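# Raise the bonnet until it props itself open, then release

## Task

Lift the bonnet all the way open so that it stays up without help, then release it and move the grippers away. It only counts if the bonnet stays open once the robot has let go.

## Robot and tools

Robot: two arms, left_arm and right_arm, each ending in a parallel two-finger gripper with its own wrist camera. Both share one scene frame: the origin is on the table top midway between the arms, +x points out over the table, +z points up, and left_arm sits on the +y side. The names left and right are just labels and do not match the sides of any image. Base positions: left_arm at (+0.004, +0.273, 0) m, yawed slightly (quat_wxyz +0.998, 0, 0, +0.059); right_arm at (-0.001, -0.226, 0) m (quat_wxyz +0.996, 0, 0, -0.085). Gripper frame: the fingers extend along the gripper's +z axis and close along its y axis. end_effector_position is the point between the finger pads, roughly 1 cm short of the tips.

The row format (used by every tool that moves something): one flat list of 16 numbers covering both arms, even when only one arm should move. The first 8 belong to left_arm, the next 8 to right_arm, each as x, y, z, qw, qx, qy, qz, opening. x, y, z is an absolute target position for that gripper in metres, in the scene frame; qw, qx, qy, qz is an absolute target orientation in the scene frame, scalar first. Opening is an absolute gripper command from -1 (closed) to +1 (fully open, 0.093 m). To keep an arm still, resend its last reported position together with the quaternion you have been sending (not the drifted one from the result) and its intended opening.

execute_actions: argument actions is a list holding zero or one item. Empty list: nothing is sent and the current state comes back. An item with rows (1 to 15 rows of 16 numbers) and optional steps (1 to 15, default 15) plays one row per control step of 1/30 s; if rows run out, the last one repeats. An item with only steps (up to 300) is a wait counted from the previous result, with your thinking time included. Optional pictures (true/false) controls whether camera images come back. A target more than 0.6 m from the arm's last reported position along any gripper axis makes the call get refused, and nothing is sent.

move: argument target is one 16-number row as above; optional speed is the path's top speed in m/s, from 0.002 to 0.5 (default 0.25), with rotation capped at twice that value in rad/s. Each gripper follows a straight line toward its target, the two paths finishing together, lasting between 0.5 and 10 s; longer paths are cut off at 10 s. Openings are applied when the move begins. Rotation takes the shorter way. Paths ignore obstacles and the other arm, grippers lag and may overshoot speed near full reach. Faster contact and targets set deeper past a surface mean harder pushes. The result adds a move: line with the ending (done, off_target, moving, held, fault) and active limits (paced = pose clipped; held = a safety check blocked steps, after which the arm may jump quickly), plus each gripper's remaining distance.

wait: seconds from 0 to 10; the scene runs without new commands. zoom_image: camera (cam_high, cam_low, cam_left_wrist, cam_right_wrist) and region [x0, y0, x1, y1] in image pixels, top-left origin, at most 504 by 504. show_instructions shows the reference images; read_manual gives licence text; finished_scene with scene number ends the scene irreversibly and reports success.

Controller behaviour: each step, the commanded pose is clipped to 70 mm and 16 degrees from the measured pose, then solved by damped IK, favouring position over orientation. After an action ends, an arm only continues to its last clipped pose, so check the result and send the remainder. Joint friction may leave the gripper up to about 31 mm off, and very small commands may not move it. Elbows never fully straighten. Joint ranges (rad): waist -2.618..3.054, shoulder 0..3.142, elbow 0..3.142, wrist pitch -1.571..1.571, wrist yaw -1.571..1.571, wrist roll -2.094..2.094. The simulation keeps running while you compose replies.

Result lines: the state line gives each gripper's position and quaternion (reported position may be off, more at long reach). grip_measured is the finger motor on the -1..+1 scale; pads meet near -0.94, and each mm of object width adds about 0.0208 (per-gripper bias up to 0.02). Fingers are spring-coupled, so the reading keeps moving after contact; keep sending the closing number to hold. Joint positions end with the finger gap in metres. pose unreachable means the clearance check altered or blocked a command; HELD marks steps not sent. Hand target shows where the controller is currently driving each gripper. FAULT or OVER-TEMPERATURE FAULT lines mean an arm stopped; MOTOR HOT warns from 75 °C, with stops at 90 °C and a collapse at 100 °C, so avoid holding heavy loads for long.

Avoid: arms colliding or pressing on each other, pushing the bonnet or car body hard, slamming or dropping the bonnet, and knocking anything off the table. Loose objects may occasionally be nudged by an outside push. Finish with the bonnet latched open on its own, grippers open and withdrawn.

Each tool is called by a JSON object that holds its "name" and its "arguments", one argument or row to a line.

Reference images:

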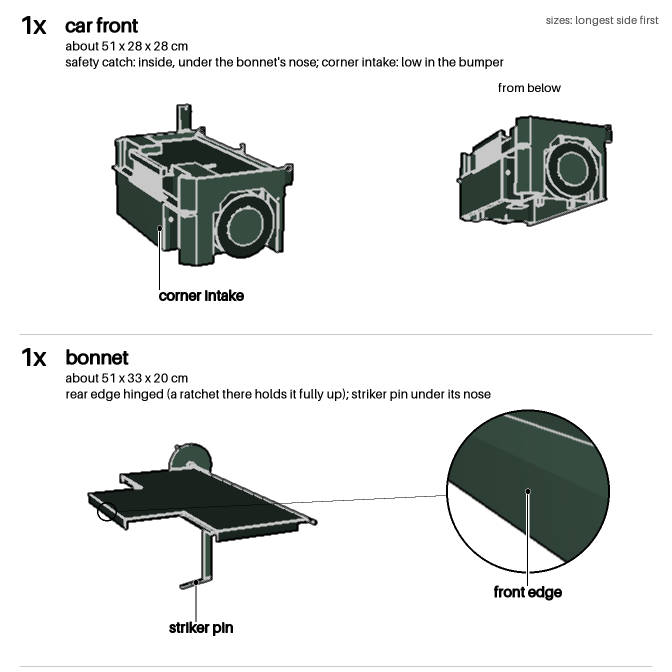

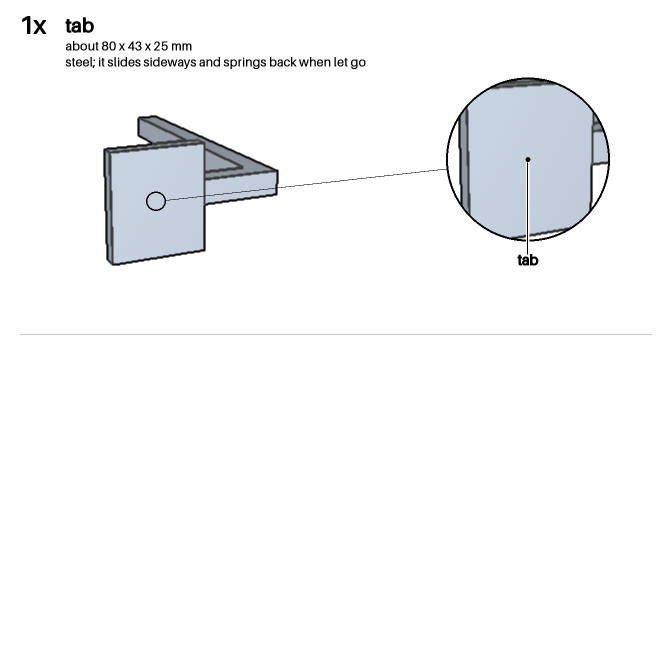

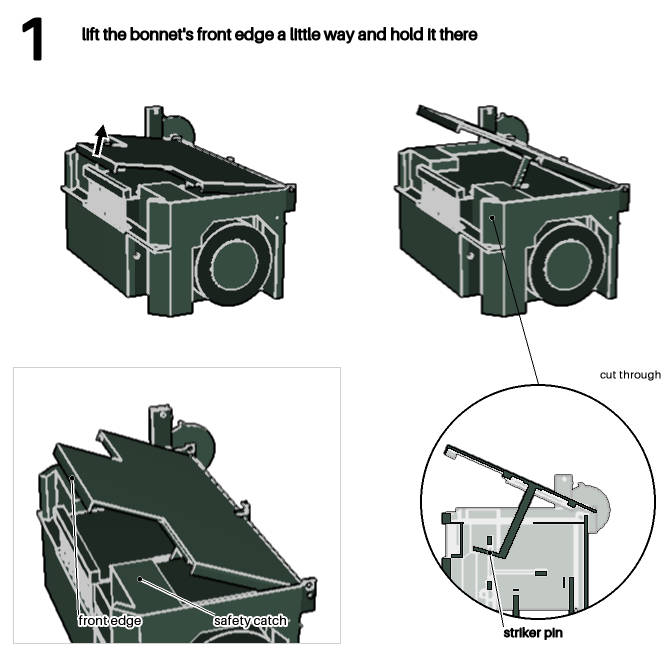

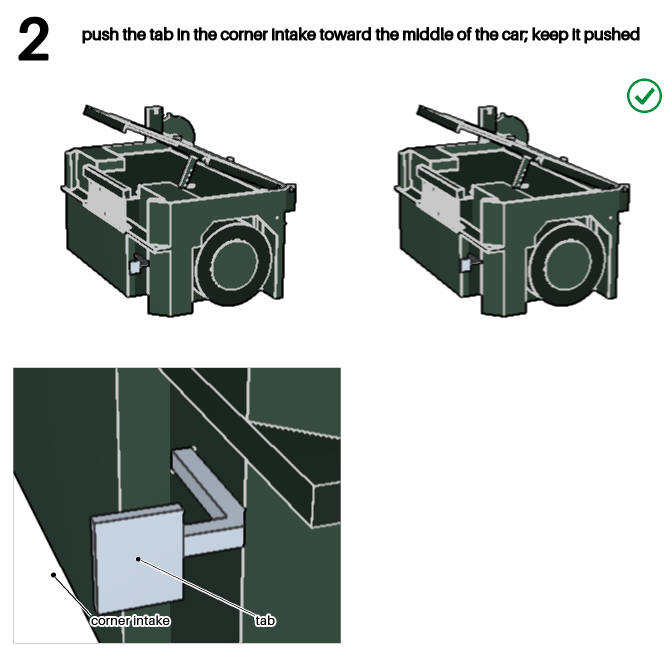

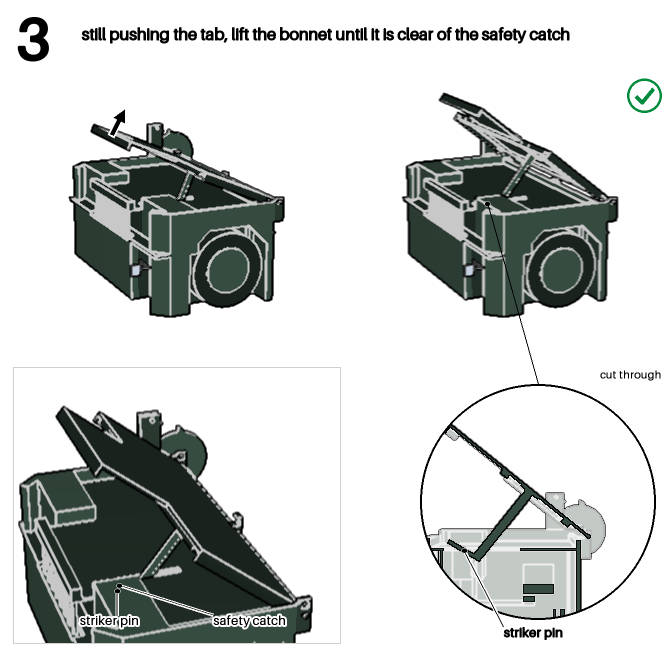

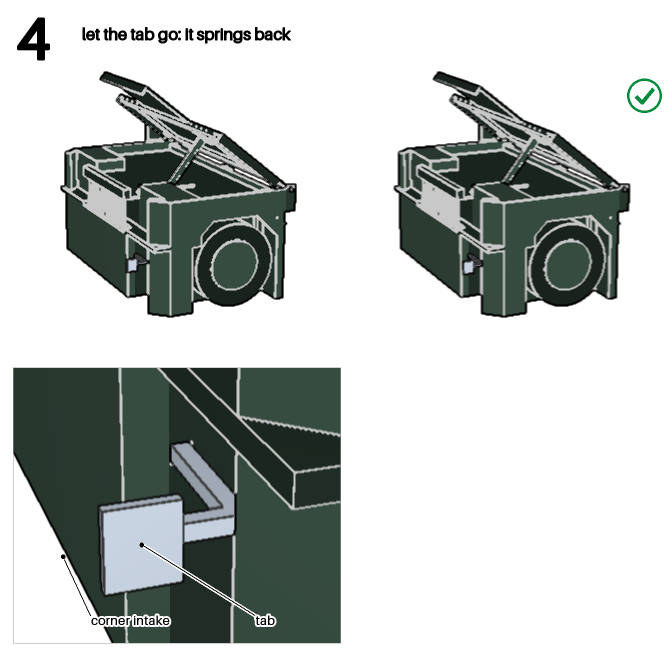

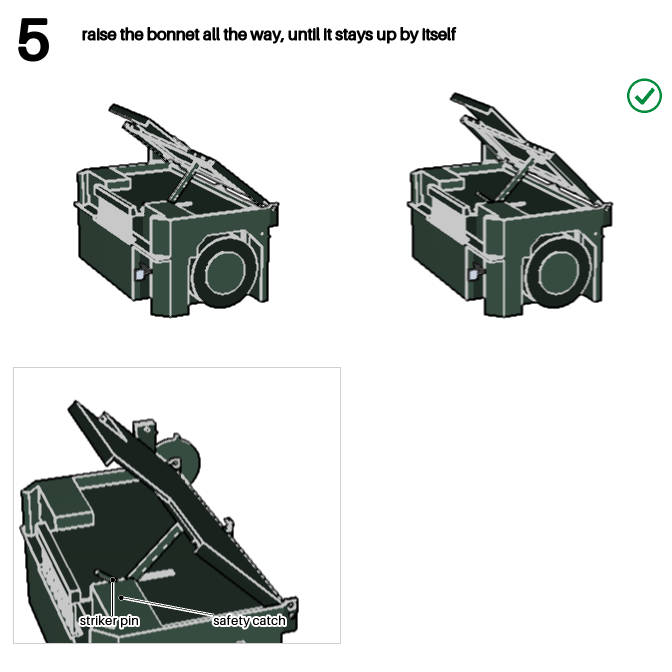

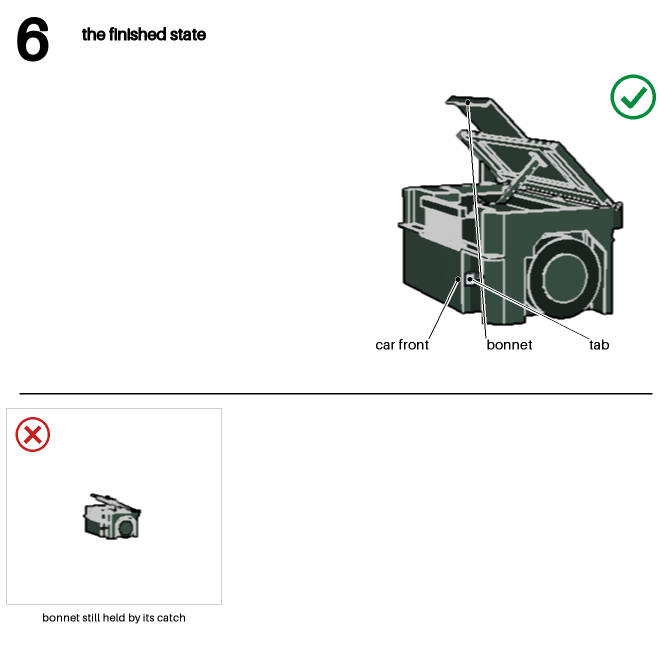

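## Session

{"name": "execute_actions", "arguments": {
  "actions": []
}}

Scene clock: 0.00 s of 4710.00 s.
left_arm: end_effector_position=(+0.1413, -0.2205, +0.3631) grip_measured=+1.000 end_effector_quat_wxyz=(+0.418, -0.043, +0.781, -0.462) | right_arm: end_effector_position=(+0.0138, -0.6968, +0.1460) grip_measured=+1.000 end_effector_quat_wxyz=(+0.289, +0.731, +0.605, -0.130)
Joint positions: left_arm=[-1.636  1.725  1.677 -0.253 -0.714 -1.09   0.093] | right_arm=[-1.434  1.798  1.439 -0.588 -0.179  0.213  0.093]
Joint velocities: left_arm=[-0.002  0.002  0.012  0.037 -0.007 -0.051  0.   ] | right_arm=[ 0.012 -0.017 -0.007  0.022  0.051  0.007  0.   ]
Motor temperatures (°C, as the motors report them): left_arm=[28 27 25 28 26 28] | right_arm=[29 27 28 26 27 27]
Hand target (left_arm): +0.141, -0.220, +0.363; +0.418, -0.043, +0.781, -0.462
Hand target (right_arm): +0.014, -0.697, +0.146; +0.289, +0.731, +0.605, -0.130

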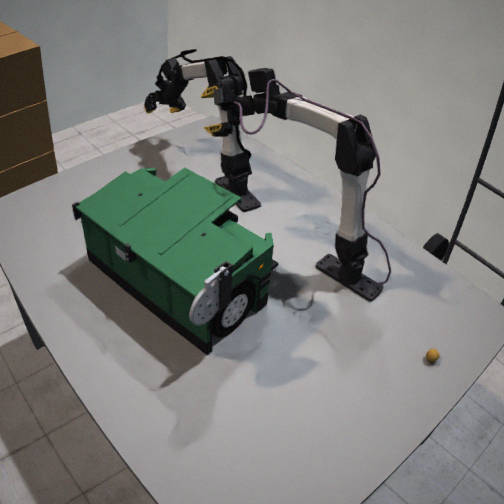

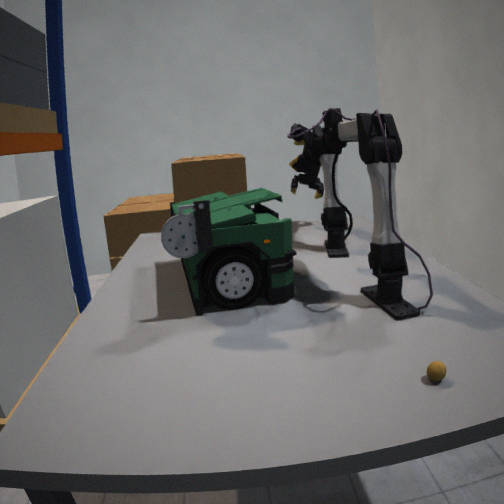

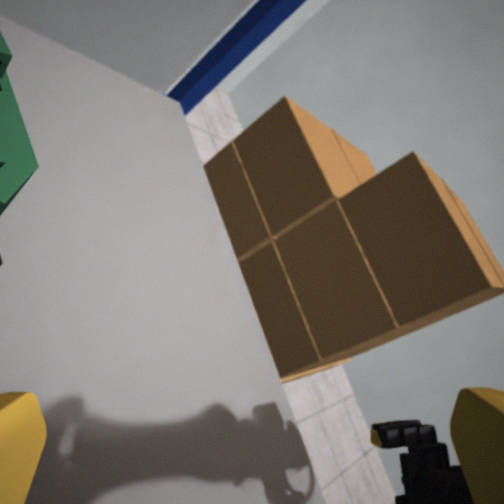

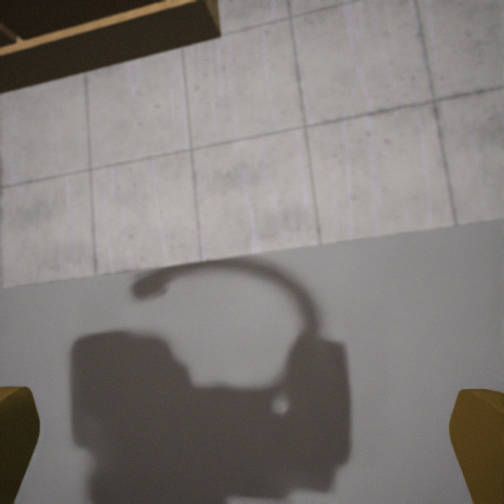

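{"name": "zoom_image", "arguments": {
  "camera": "cam_low",
  "region": [150, 160, 350, 330]
}}

{"name": "zoom_image", "arguments": {
  "camera": "cam_high",
  "region": [60, 140, 320, 360]
}}

Region (150, 160, 350, 330) of cam_low's 504x504 image, scaled by 2.520, with more detail than that image has; it fills the top 428 rows of this view, and the rest is white.

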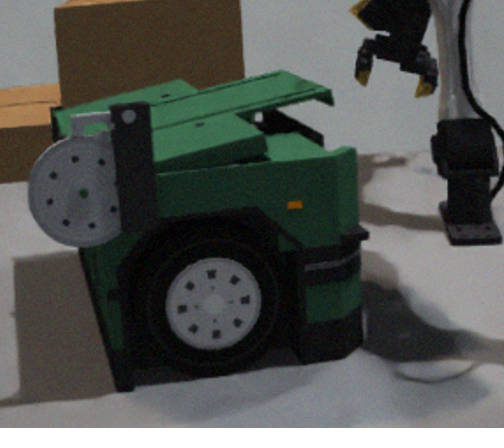

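Region (60, 140, 320, 360) of cam_high's 504x504 image, scaled by 1.938, with more detail than that image has; it fills the top 426 rows of this view, and the rest is white.

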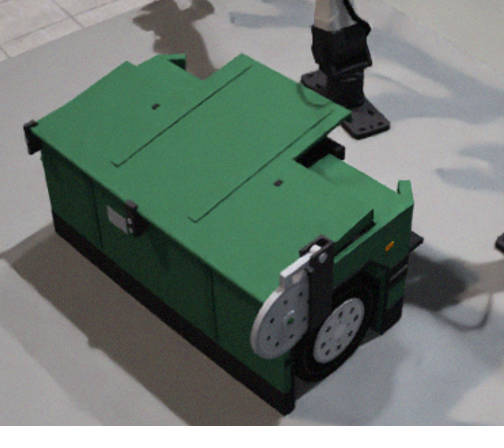

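{"name": "move", "arguments": {
  "target": [0.03,-0.02,0.2,0,0.924,0,0.383,1,0.0138,-0.6968,0.146,0.289,0.731,0.605,-0.13,1]
}}

Scene clock: 31.23 s of 4710.00 s.
left_arm: end_effector_position=(+0.0296, -0.0255, +0.1938) grip_measured=+1.000 end_effector_quat_wxyz=(-0.064, +0.586, -0.397, +0.703) | right_arm: end_effector_position=(+0.0138, -0.6968, +0.1460) grip_measured=+1.000 end_effector_quat_wxyz=(+0.289, +0.731, +0.605, -0.130)
Joint positions: left_arm=[-2.201  1.639  0.426  1.57  -1.579 -2.098  0.093] | right_arm=[-1.434  1.798  1.439 -0.588 -0.179  0.213  0.093]
Joint velocities: left_arm=[-0.002 -0.012  0.007 -0.007 -0.022  0.11   0.   ] | right_arm=[-0.012  0.007  0.002  0.007 -0.007  0.022  0.   ]
Motor temperatures (°C, as the motors report them): left_arm=[29 32 28 32 26 28] | right_arm=[29 36 33 30 27 27]
Hand target (left_arm): +0.029, -0.020, +0.195; -0.055, +0.589, -0.394, +0.703
Hand target (right_arm): +0.014, -0.697, +0.146; +0.289, +0.731, +0.605, -0.130
Off the commanded pose (left_arm): 0.008 m, 72 deg; orientation clipped at the last step of the last action.
Off the commanded pose (right_arm): 0.000 m, 0 deg.
joint sent to its limit (left arm) — the command would take joint 4 (wrist pitch) past its upper limit, joint 5 (wrist yaw) past its lower limit and joint 6 (wrist roll) past its lower limit, so those joints were sent only as far as their limits.
After step 90, 22.50 s passed at rest.
move: off_target (left_arm); limits=paced

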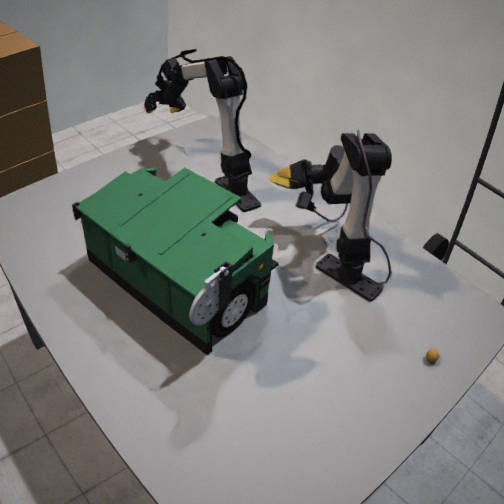

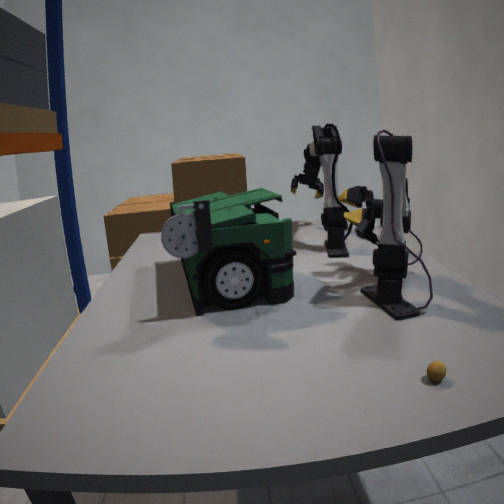

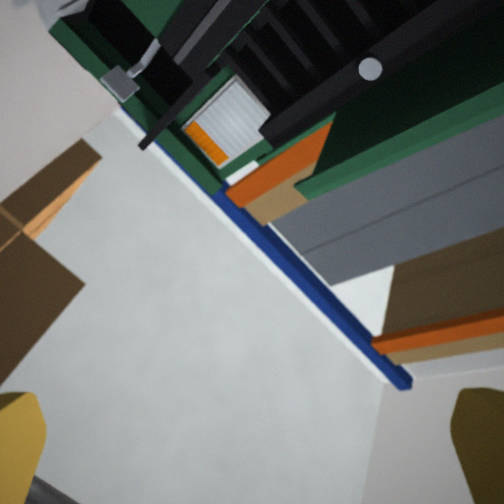

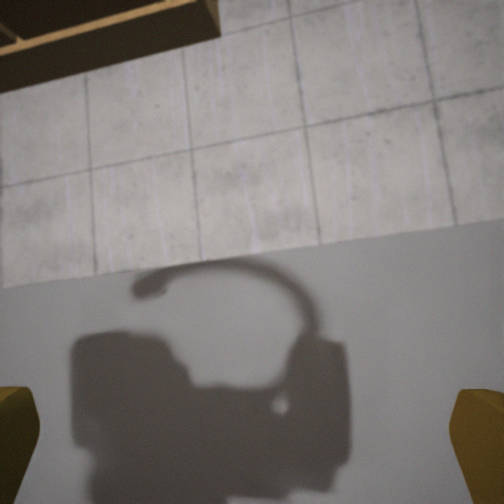

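{"name": "move", "arguments": {
  "target": [0.10,0.12,0.30,0.5,0,0.866,0,1,0.12,-0.24,0.25,0.5,0,0.866,0,1]
}}

Scene clock: 55.90 s of 4710.00 s.
left_arm: end_effector_position=(+0.1028, +0.1169, +0.2930) grip_measured=+1.000 end_effector_quat_wxyz=(+0.667, +0.172, +0.687, -0.230) | right_arm: end_effector_position=(+0.1154, -0.2318, +0.2532) grip_measured=+1.000 end_effector_quat_wxyz=(+0.502, +0.004, +0.864, +0.025)
Joint positions: left_arm=[-2.274  0.3    0.358  0.329 -1.579  0.301  0.093] | right_arm=[ 0.554  0.203  0.932 -1.271  0.294  0.226  0.093]
Joint velocities: left_arm=[ 0.002  0.012  0.007  0.007  0.095 -0.007  0.   ] | right_arm=[ 0.012  0.002 -0.002 -0.037  0.051  0.022  0.   ]
Motor temperatures (°C, as the motors report them): left_arm=[29 32 28 31 26 28] | right_arm=[29 37 34 31 27 27]
Hand target (left_arm): +0.105, +0.121, +0.301; +0.663, +0.164, +0.690, -0.239
Hand target (right_arm): +0.114, -0.234, +0.248; +0.498, +0.008, +0.867, +0.021
Off the commanded pose (left_arm): 0.008 m, 44 deg; orientation clipped at the last step of the last action.
Off the commanded pose (right_arm): 0.010 m, 3 deg.
joint sent to its limit (left arm) — the command would take joint 5 (wrist yaw) past its lower limit, so that joint was sent only as far as its limit.
After step 90, 14.83 s passed at rest.
move: off_target (left_arm, right_arm); limits=paced

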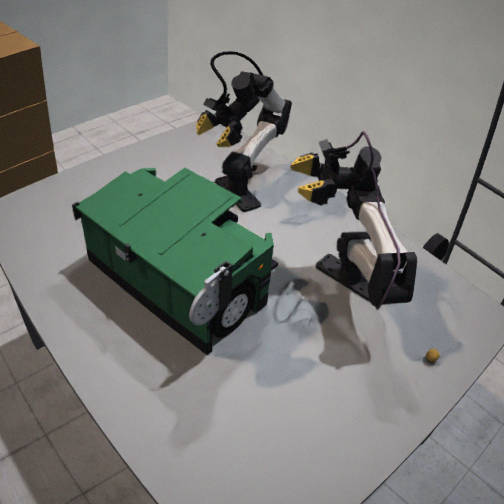

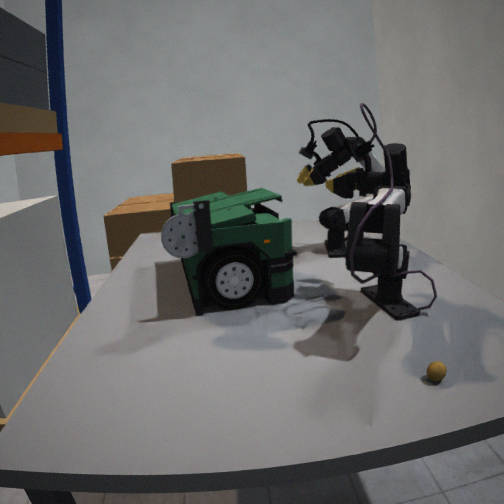

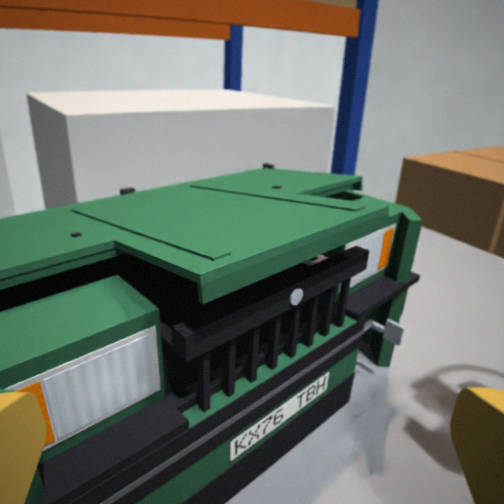

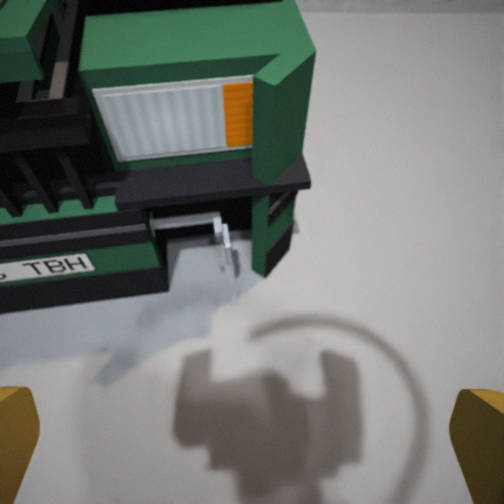

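{"name": "move", "arguments": {
  "target": [0.25,0.27,0.50,0.643,0,0.766,0,1,0.16,-0.21,0.18,0.423,0,0.906,0,1],
  "speed": 0.15
}}

Scene clock: 77.83 s of 4710.00 s.
left_arm: end_effector_position=(+0.1728, +0.2725, +0.4887) grip_measured=+1.000 end_effector_quat_wxyz=(+0.704, +0.002, +0.710, -0.009) | right_arm: end_effector_position=(+0.1560, -0.2105, +0.1859) grip_measured=+1.000 end_effector_quat_wxyz=(+0.429, +0.002, +0.903, +0.007)
Joint positions: left_arm=[-1.712  0.5    1.134  0.232 -1.581  0.856  0.093] | right_arm=[ 0.656  0.32   0.696 -1.117  0.361  0.33   0.093]
Joint velocities: left_arm=[-0.002 -0.022 -0.012 -0.022 -0.022 -0.037  0.   ] | right_arm=[ 0.012 -0.007  0.007  0.022 -0.022 -0.037  0.   ]
Motor temperatures (°C, as the motors report them): left_arm=[29 31 32 31 26 28] | right_arm=[29 34 33 33 27 27]
Hand target (left_arm): +0.173, +0.273, +0.494; +0.704, -0.002, +0.710, -0.005
Hand target (right_arm): +0.160, -0.209, +0.180; +0.422, +0.002, +0.907, +0.000
Off the commanded pose (left_arm): 0.078 m, 10 deg; position clipped at the last step of the last action.
Off the commanded pose (right_arm): 0.007 m, 1 deg.
joint sent to its limit (left arm) — the command would take joint 5 (wrist yaw) past its lower limit, so that joint was sent only as far as its limit.
After step 90, 16.37 s passed at rest.
move: off_target (left_arm); limits=paced

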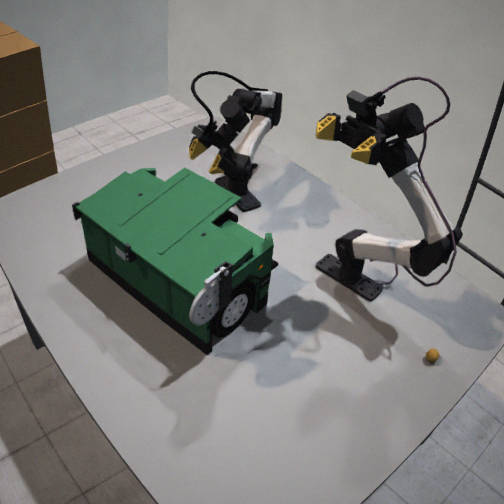

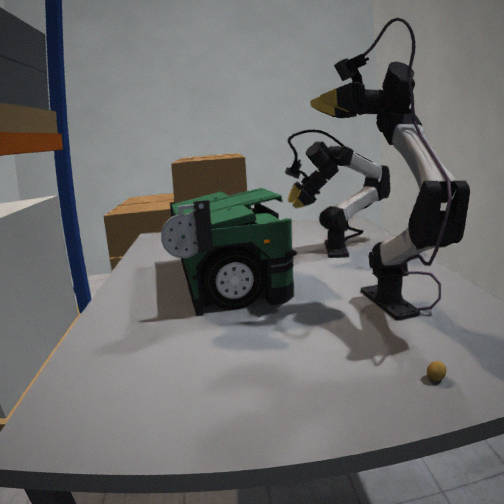

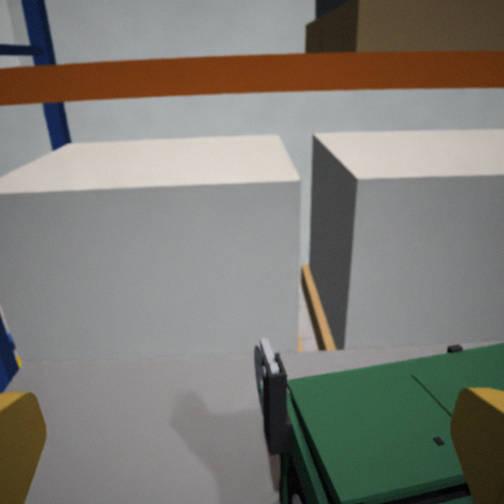

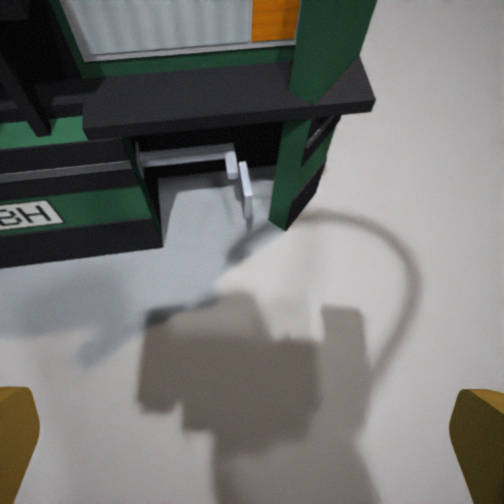

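{"name": "move", "arguments": {
  "target": [0.20,0.12,0.42,0.539,0.280,0.770,-0.196,1,0.22,-0.205,0.135,0.383,0,0.924,0,-0.2],
  "speed": 0.15
}}

Scene clock: 97.40 s of 4710.00 s.
left_arm: end_effector_position=(+0.1984, +0.1178, +0.4185) grip_measured=+1.000 end_effector_quat_wxyz=(+0.543, +0.283, +0.769, -0.184) | right_arm: end_effector_position=(+0.2190, -0.2044, +0.1452) grip_measured=-0.198 end_effector_quat_wxyz=(+0.396, +0.002, +0.918, -0.002)
Joint positions: left_arm=[-0.788  0.873  1.462 -0.939  0.009  0.029  0.093] | right_arm=[ 0.399  0.588  0.557 -0.741  0.171  0.161  0.036]
Joint velocities: left_arm=[-0.012 -0.002  0.012  0.022  0.081  0.081  0.   ] | right_arm=[ 0.017 -0.002 -0.002  0.022 -0.037 -0.022 -0.001]
Motor temperatures (°C, as the motors report them): left_arm=[29 31 32 31 26 28] | right_arm=[29 33 33 35 27 27]
Hand target (left_arm): +0.201, +0.117, +0.426; +0.548, +0.284, +0.765, -0.185
Hand target (right_arm): +0.220, -0.205, +0.136; +0.385, +0.000, +0.923, -0.003
Off the commanded pose (left_arm): 0.003 m, 2 deg.
Off the commanded pose (right_arm): 0.010 m, 2 deg.
After step 90, 13.00 s passed at rest.
move: done; limits=paced

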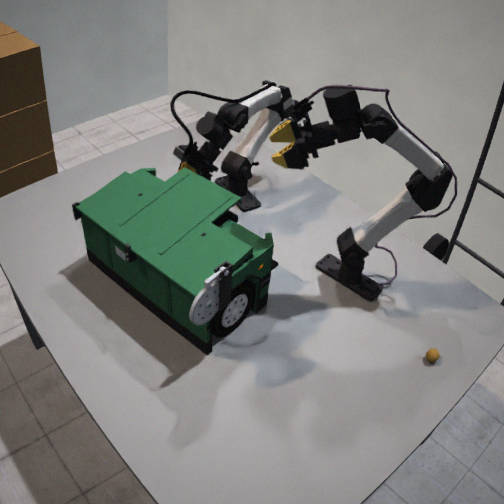

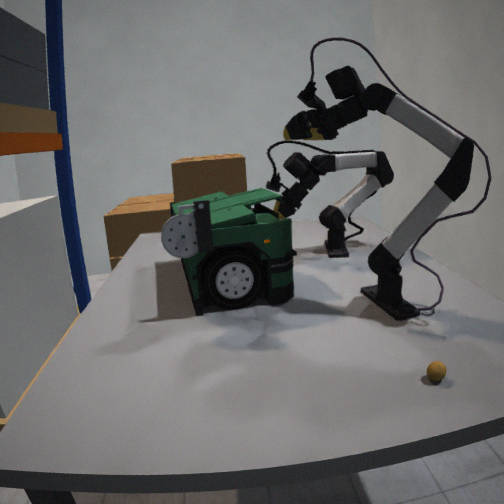

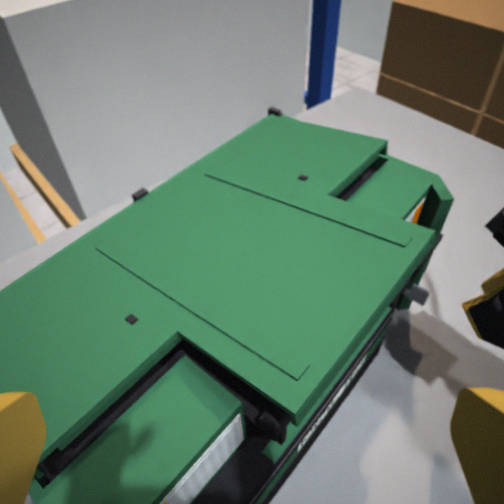

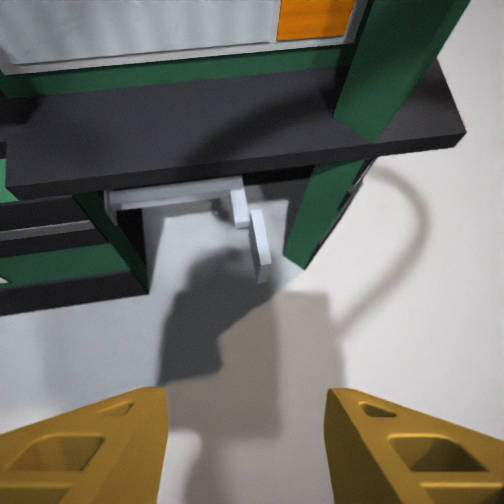

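{"name": "move", "arguments": {
  "target": [0.20,0.12,0.42,0.539,0.280,0.770,-0.196,1,0.255,-0.207,0.095,0.383,0,0.924,0,-0.35],
  "speed": 0.08
}}

Scene clock: 111.07 s of 4710.00 s.
left_arm: end_effector_position=(+0.1988, +0.1195, +0.4168) grip_measured=+1.000 end_effector_quat_wxyz=(+0.536, +0.282, +0.772, -0.194) | right_arm: end_effector_position=(+0.2554, -0.2057, +0.1047) grip_measured=-0.348 end_effector_quat_wxyz=(+0.393, +0.002, +0.920, -0.001)
Joint positions: left_arm=[-0.737  0.873  1.462 -0.947  0.074  0.03   0.093] | right_arm=[ 0.325  0.78   0.435 -0.425  0.116  0.111  0.028]
Joint velocities: left_arm=[-0.007  0.017  0.007  0.051 -0.022  0.007  0.   ] | right_arm=[ 0.007 -0.022  0.012 -0.037  0.022  0.051 -0.001]
Motor temperatures (°C, as the motors report them): left_arm=[29 30 33 34 26 28] | right_arm=[29 32 34 35 27 27]
Hand target (left_arm): +0.200, +0.120, +0.420; +0.539, +0.280, +0.770, -0.195
Hand target (right_arm): +0.255, -0.207, +0.096; +0.383, +0.000, +0.924, -0.001
Off the commanded pose (left_arm): 0.003 m, 0 deg.
Off the commanded pose (right_arm): 0.010 m, 1 deg.
After step 90, 9.27 s passed at rest.
move: done

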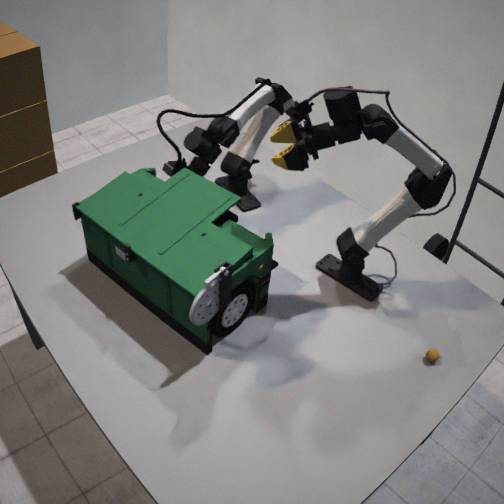

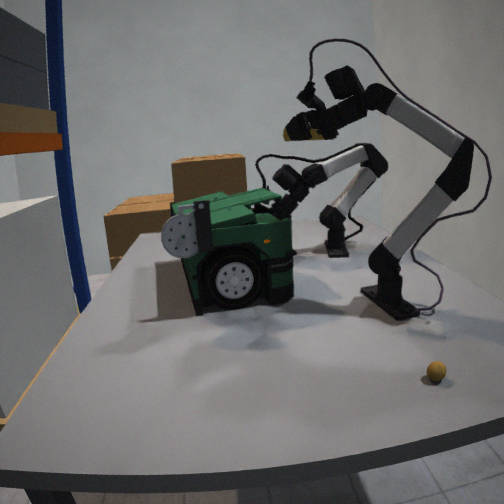

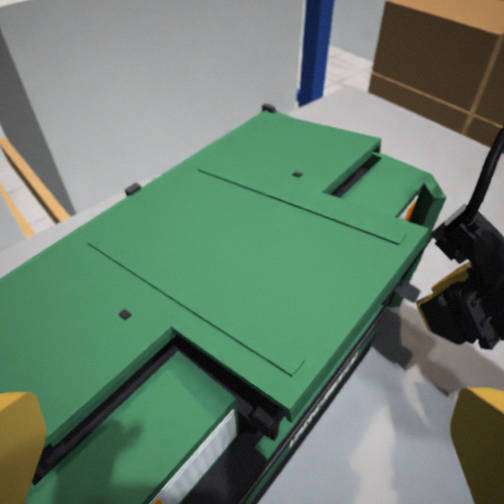

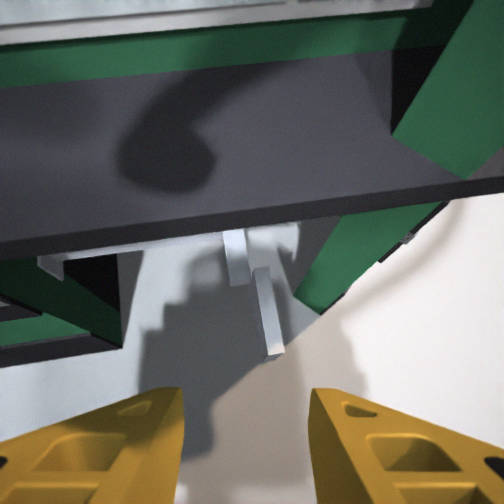

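{"name": "move", "arguments": {
  "target": [0.20,0.12,0.42,0.539,0.280,0.770,-0.196,1,0.282,-0.211,0.068,0.383,0,0.924,0,-0.35],
  "speed": 0.04
}}

Scene clock: 119.33 s of 4710.00 s.
left_arm: end_effector_position=(+0.1984, +0.1195, +0.4162) grip_measured=+1.000 end_effector_quat_wxyz=(+0.535, +0.282, +0.772, -0.195) | right_arm: end_effector_position=(+0.2816, -0.2045, +0.0751) grip_measured=-0.348 end_effector_quat_wxyz=(+0.386, -0.011, +0.922, +0.006)
Joint positions: left_arm=[-0.737  0.873  1.462 -0.95   0.075  0.03   0.093] | right_arm=[ 0.283  0.989  0.389 -0.18   0.062  0.063  0.028]
Joint velocities: left_arm=[ 0.012  0.007  0.007 -0.081  0.022 -0.081  0.   ] | right_arm=[-0.007  0.012 -0.012  0.007 -0.066 -0.007  0.   ]
Motor temperatures (°C, as the motors report them): left_arm=[29 30 33 35 26 28] | right_arm=[29 31 34 36 27 27]
Hand target (left_arm): +0.200, +0.120, +0.420; +0.539, +0.280, +0.770, -0.196
Hand target (right_arm): +0.282, -0.211, +0.069; +0.383, -0.000, +0.924, -0.001
Off the commanded pose (left_arm): 0.004 m, 1 deg.
Off the commanded pose (right_arm): 0.010 m, 1 deg.
After step 90, 3.63 s passed at rest.
move: done

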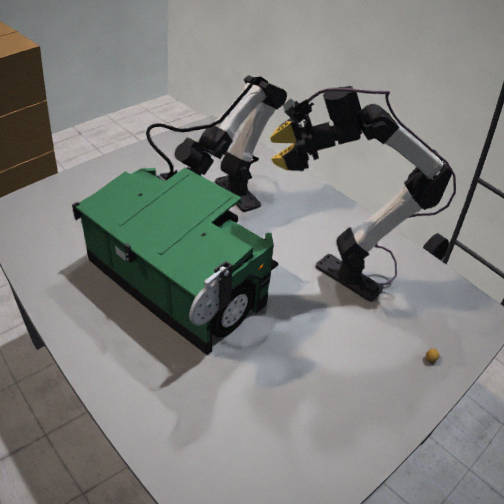

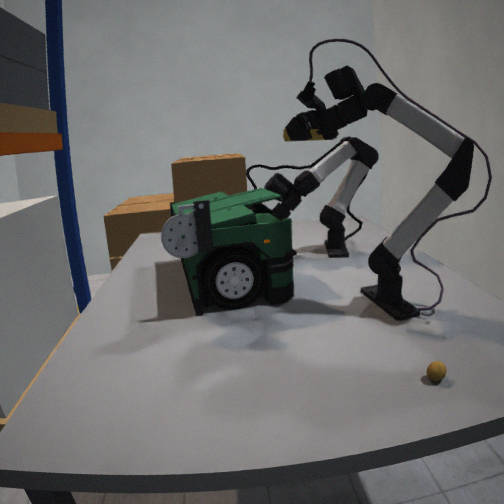

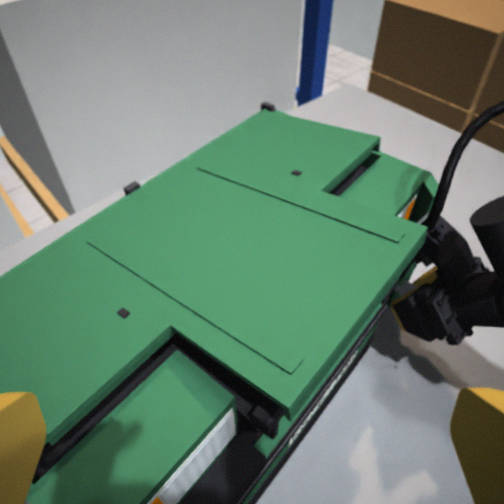

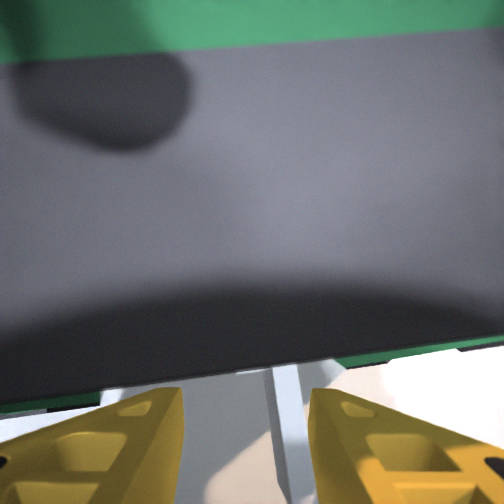

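{"name": "move", "arguments": {
  "target": [0.17,0.10,0.28,0.664,0.242,0.664,-0.242,-1,0.282,-0.211,0.068,0.383,0,0.924,0,-0.35],
  "speed": 0.15
}}

Scene clock: 129.73 s of 4710.00 s.
left_arm: end_effector_position=(+0.1702, +0.1013, +0.2811) grip_measured=-0.985 end_effector_quat_wxyz=(+0.656, +0.239, +0.672, -0.246) | right_arm: end_effector_position=(+0.2827, -0.2045, +0.0762) grip_measured=-0.348 end_effector_quat_wxyz=(+0.389, -0.011, +0.921, +0.006)
Joint positions: left_arm=[-1.159  0.287  0.443 -0.175 -0.339 -0.024  0.   ] | right_arm=[ 0.281  0.989  0.389 -0.174  0.059  0.062  0.028]
Joint velocities: left_arm=[-0.017  0.002  0.017  0.022  0.022 -0.022  0.   ] | right_arm=[ 0.002  0.022  0.002 -0.051  0.007  0.051 -0.002]
Motor temperatures (°C, as the motors report them): left_arm=[29 30 33 37 26 28] | right_arm=[29 30 34 36 27 27]
Hand target (left_arm): +0.169, +0.101, +0.281; +0.662, +0.238, +0.666, -0.248
Hand target (right_arm): +0.282, -0.211, +0.068; +0.383, +0.000, +0.924, -0.000
Off the commanded pose (left_arm): 0.002 m, 1 deg.
Off the commanded pose (right_arm): 0.011 m, 2 deg.
After step 90, 5.43 s passed at rest.
move: off_target (right_arm)

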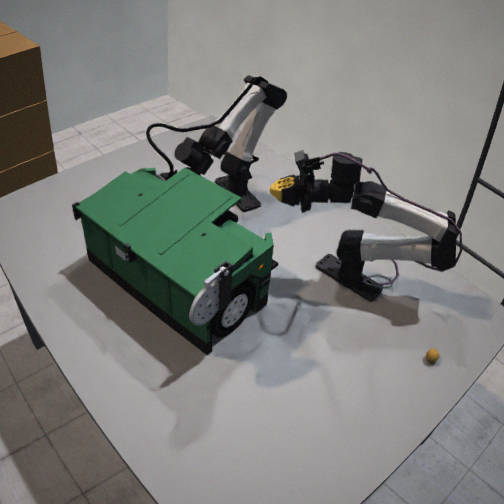

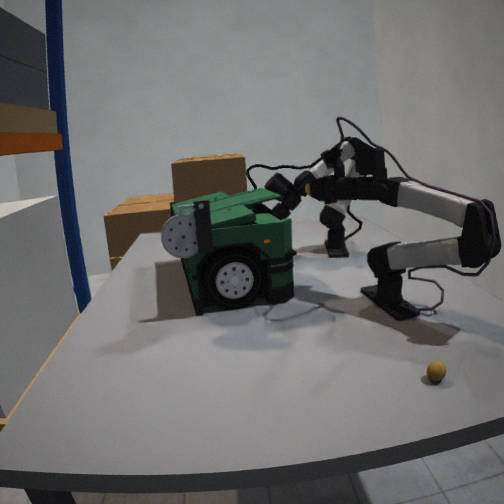

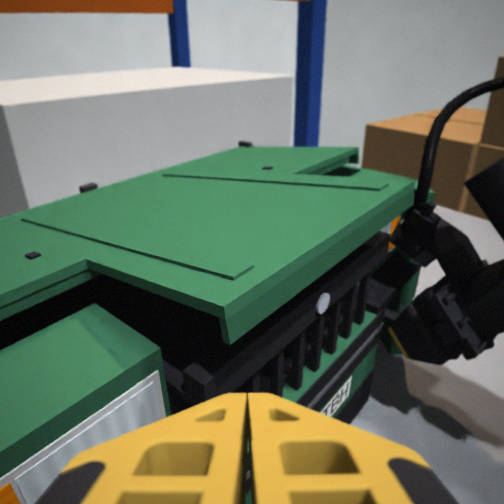

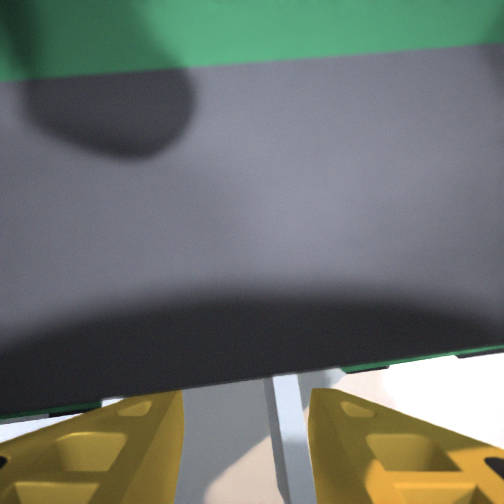

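{"name": "move", "arguments": {
  "target": [0.19,0.085,0.285,0.298,-0.298,0.640,-0.640,1,0.282,-0.211,0.068,0.383,0,0.924,0,-0.35],
  "speed": 0.1
}}

Scene clock: 153.57 s of 4710.00 s.
left_arm: end_effector_position=(+0.1869, +0.0867, +0.2876) grip_measured=+1.000 end_effector_quat_wxyz=(+0.301, -0.295, +0.642, -0.641) | right_arm: end_effector_position=(+0.2827, -0.2043, +0.0762) grip_measured=-0.348 end_effector_quat_wxyz=(+0.389, -0.012, +0.921, +0.007)
Joint positions: left_arm=[-1.084  0.409  0.443 -0.03  -0.264 -1.561  0.093] | right_arm=[ 0.281  0.989  0.389 -0.174  0.059  0.062  0.028]
Joint velocities: left_arm=[-0.007 -0.012  0.007 -0.037 -0.095  0.007  0.   ] | right_arm=[ 0.007  0.022  0.007 -0.051  0.037 -0.051  0.   ]
Motor temperatures (°C, as the motors report them): left_arm=[29 29 33 39 26 28] | right_arm=[29 30 35 37 27 27]
Hand target (left_arm): +0.190, +0.085, +0.285; +0.299, -0.298, +0.641, -0.641
Hand target (right_arm): +0.282, -0.211, +0.068; +0.383, -0.000, +0.924, -0.000
Off the commanded pose (left_arm): 0.004 m, 1 deg.
Off the commanded pose (right_arm): 0.011 m, 2 deg.
After step 90, 12.67 s passed at rest.
move: off_target (right_arm)

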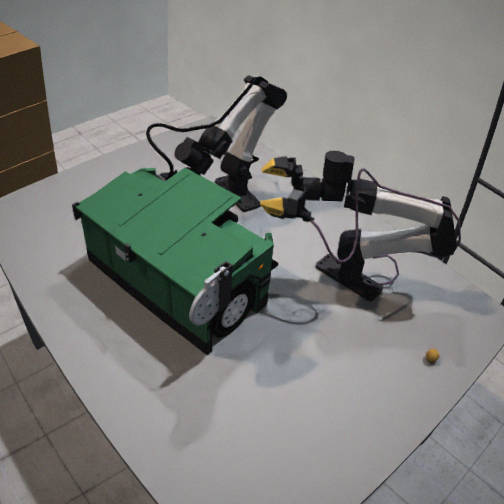

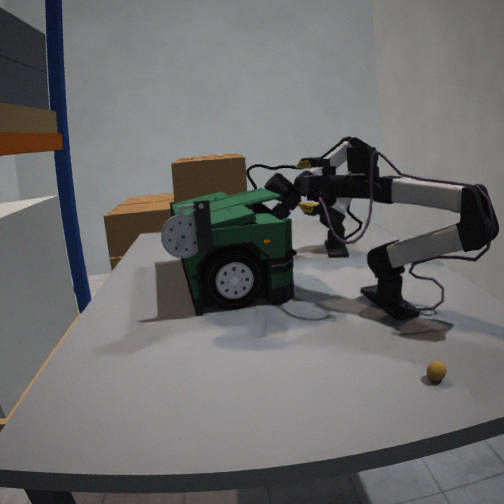

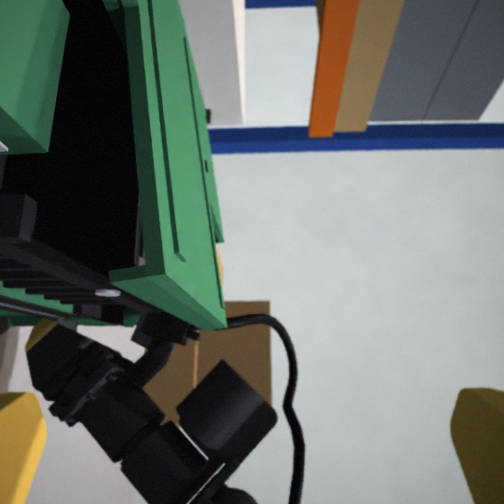

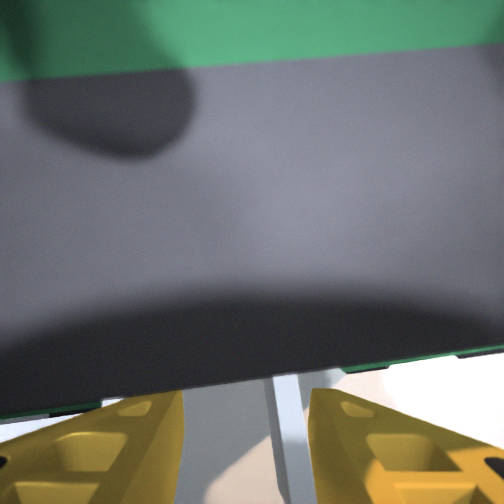

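{"name": "move", "arguments": {
  "target": [0.268,0.045,0.28,0.298,-0.298,0.640,-0.640,1,0.282,-0.211,0.068,0.383,0,0.924,0,-0.35],
  "speed": 0.04
}}

Scene clock: 168.40 s of 4710.00 s.
left_arm: end_effector_position=(+0.2633, +0.0453, +0.2857) grip_measured=+1.000 end_effector_quat_wxyz=(+0.304, -0.291, +0.633, -0.650) | right_arm: end_effector_position=(+0.2828, -0.2043, +0.0763) grip_measured=-0.348 end_effector_quat_wxyz=(+0.389, -0.012, +0.921, +0.007)
Joint positions: left_arm=[-0.859  0.889  0.49   0.429 -0.038 -1.564  0.093] | right_arm=[ 0.281  0.989  0.389 -0.173  0.059  0.062  0.028]
Joint velocities: left_arm=[ 0.002  0.017 -0.007  0.022 -0.037 -0.037  0.   ] | right_arm=[ 0.007 -0.027  0.012 -0.022 -0.007  0.081 -0.   ]
Motor temperatures (°C, as the motors report them): left_arm=[29 29 33 40 26 28] | right_arm=[29 30 35 38 27 27]
Hand target (left_arm): +0.269, +0.044, +0.280; +0.300, -0.297, +0.641, -0.640
Hand target (right_arm): +0.282, -0.211, +0.068; +0.383, +0.000, +0.924, -0.000
Off the commanded pose (left_arm): 0.007 m, 2 deg.
Off the commanded pose (right_arm): 0.011 m, 2 deg.
After step 90, 9.13 s passed at rest.
move: off_target (right_arm)

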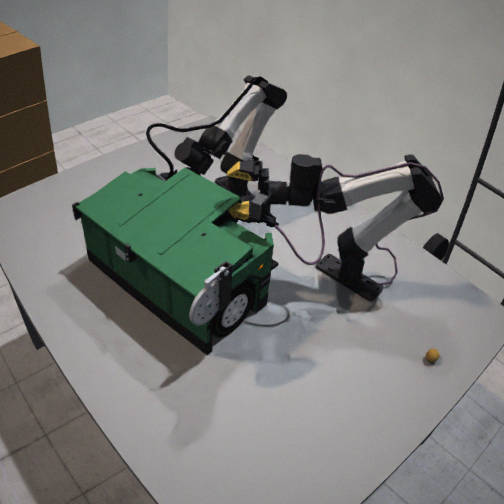

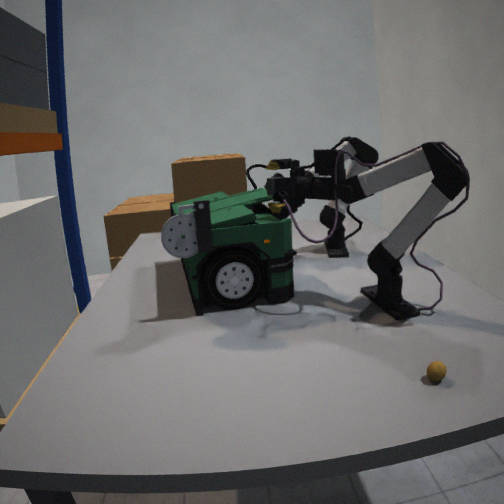

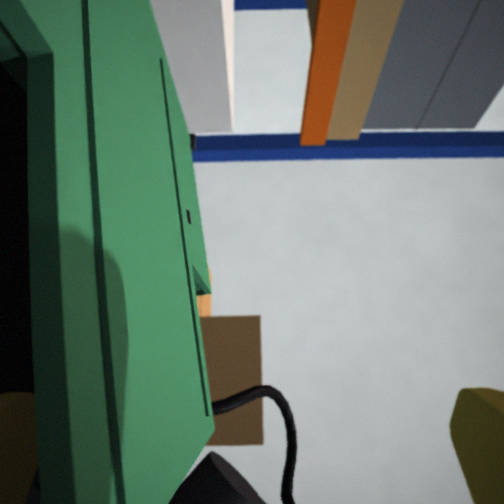

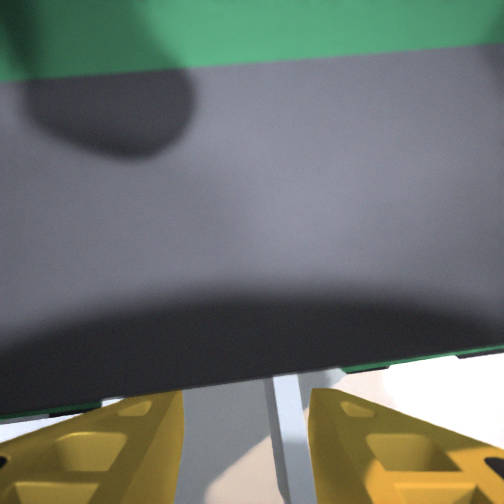

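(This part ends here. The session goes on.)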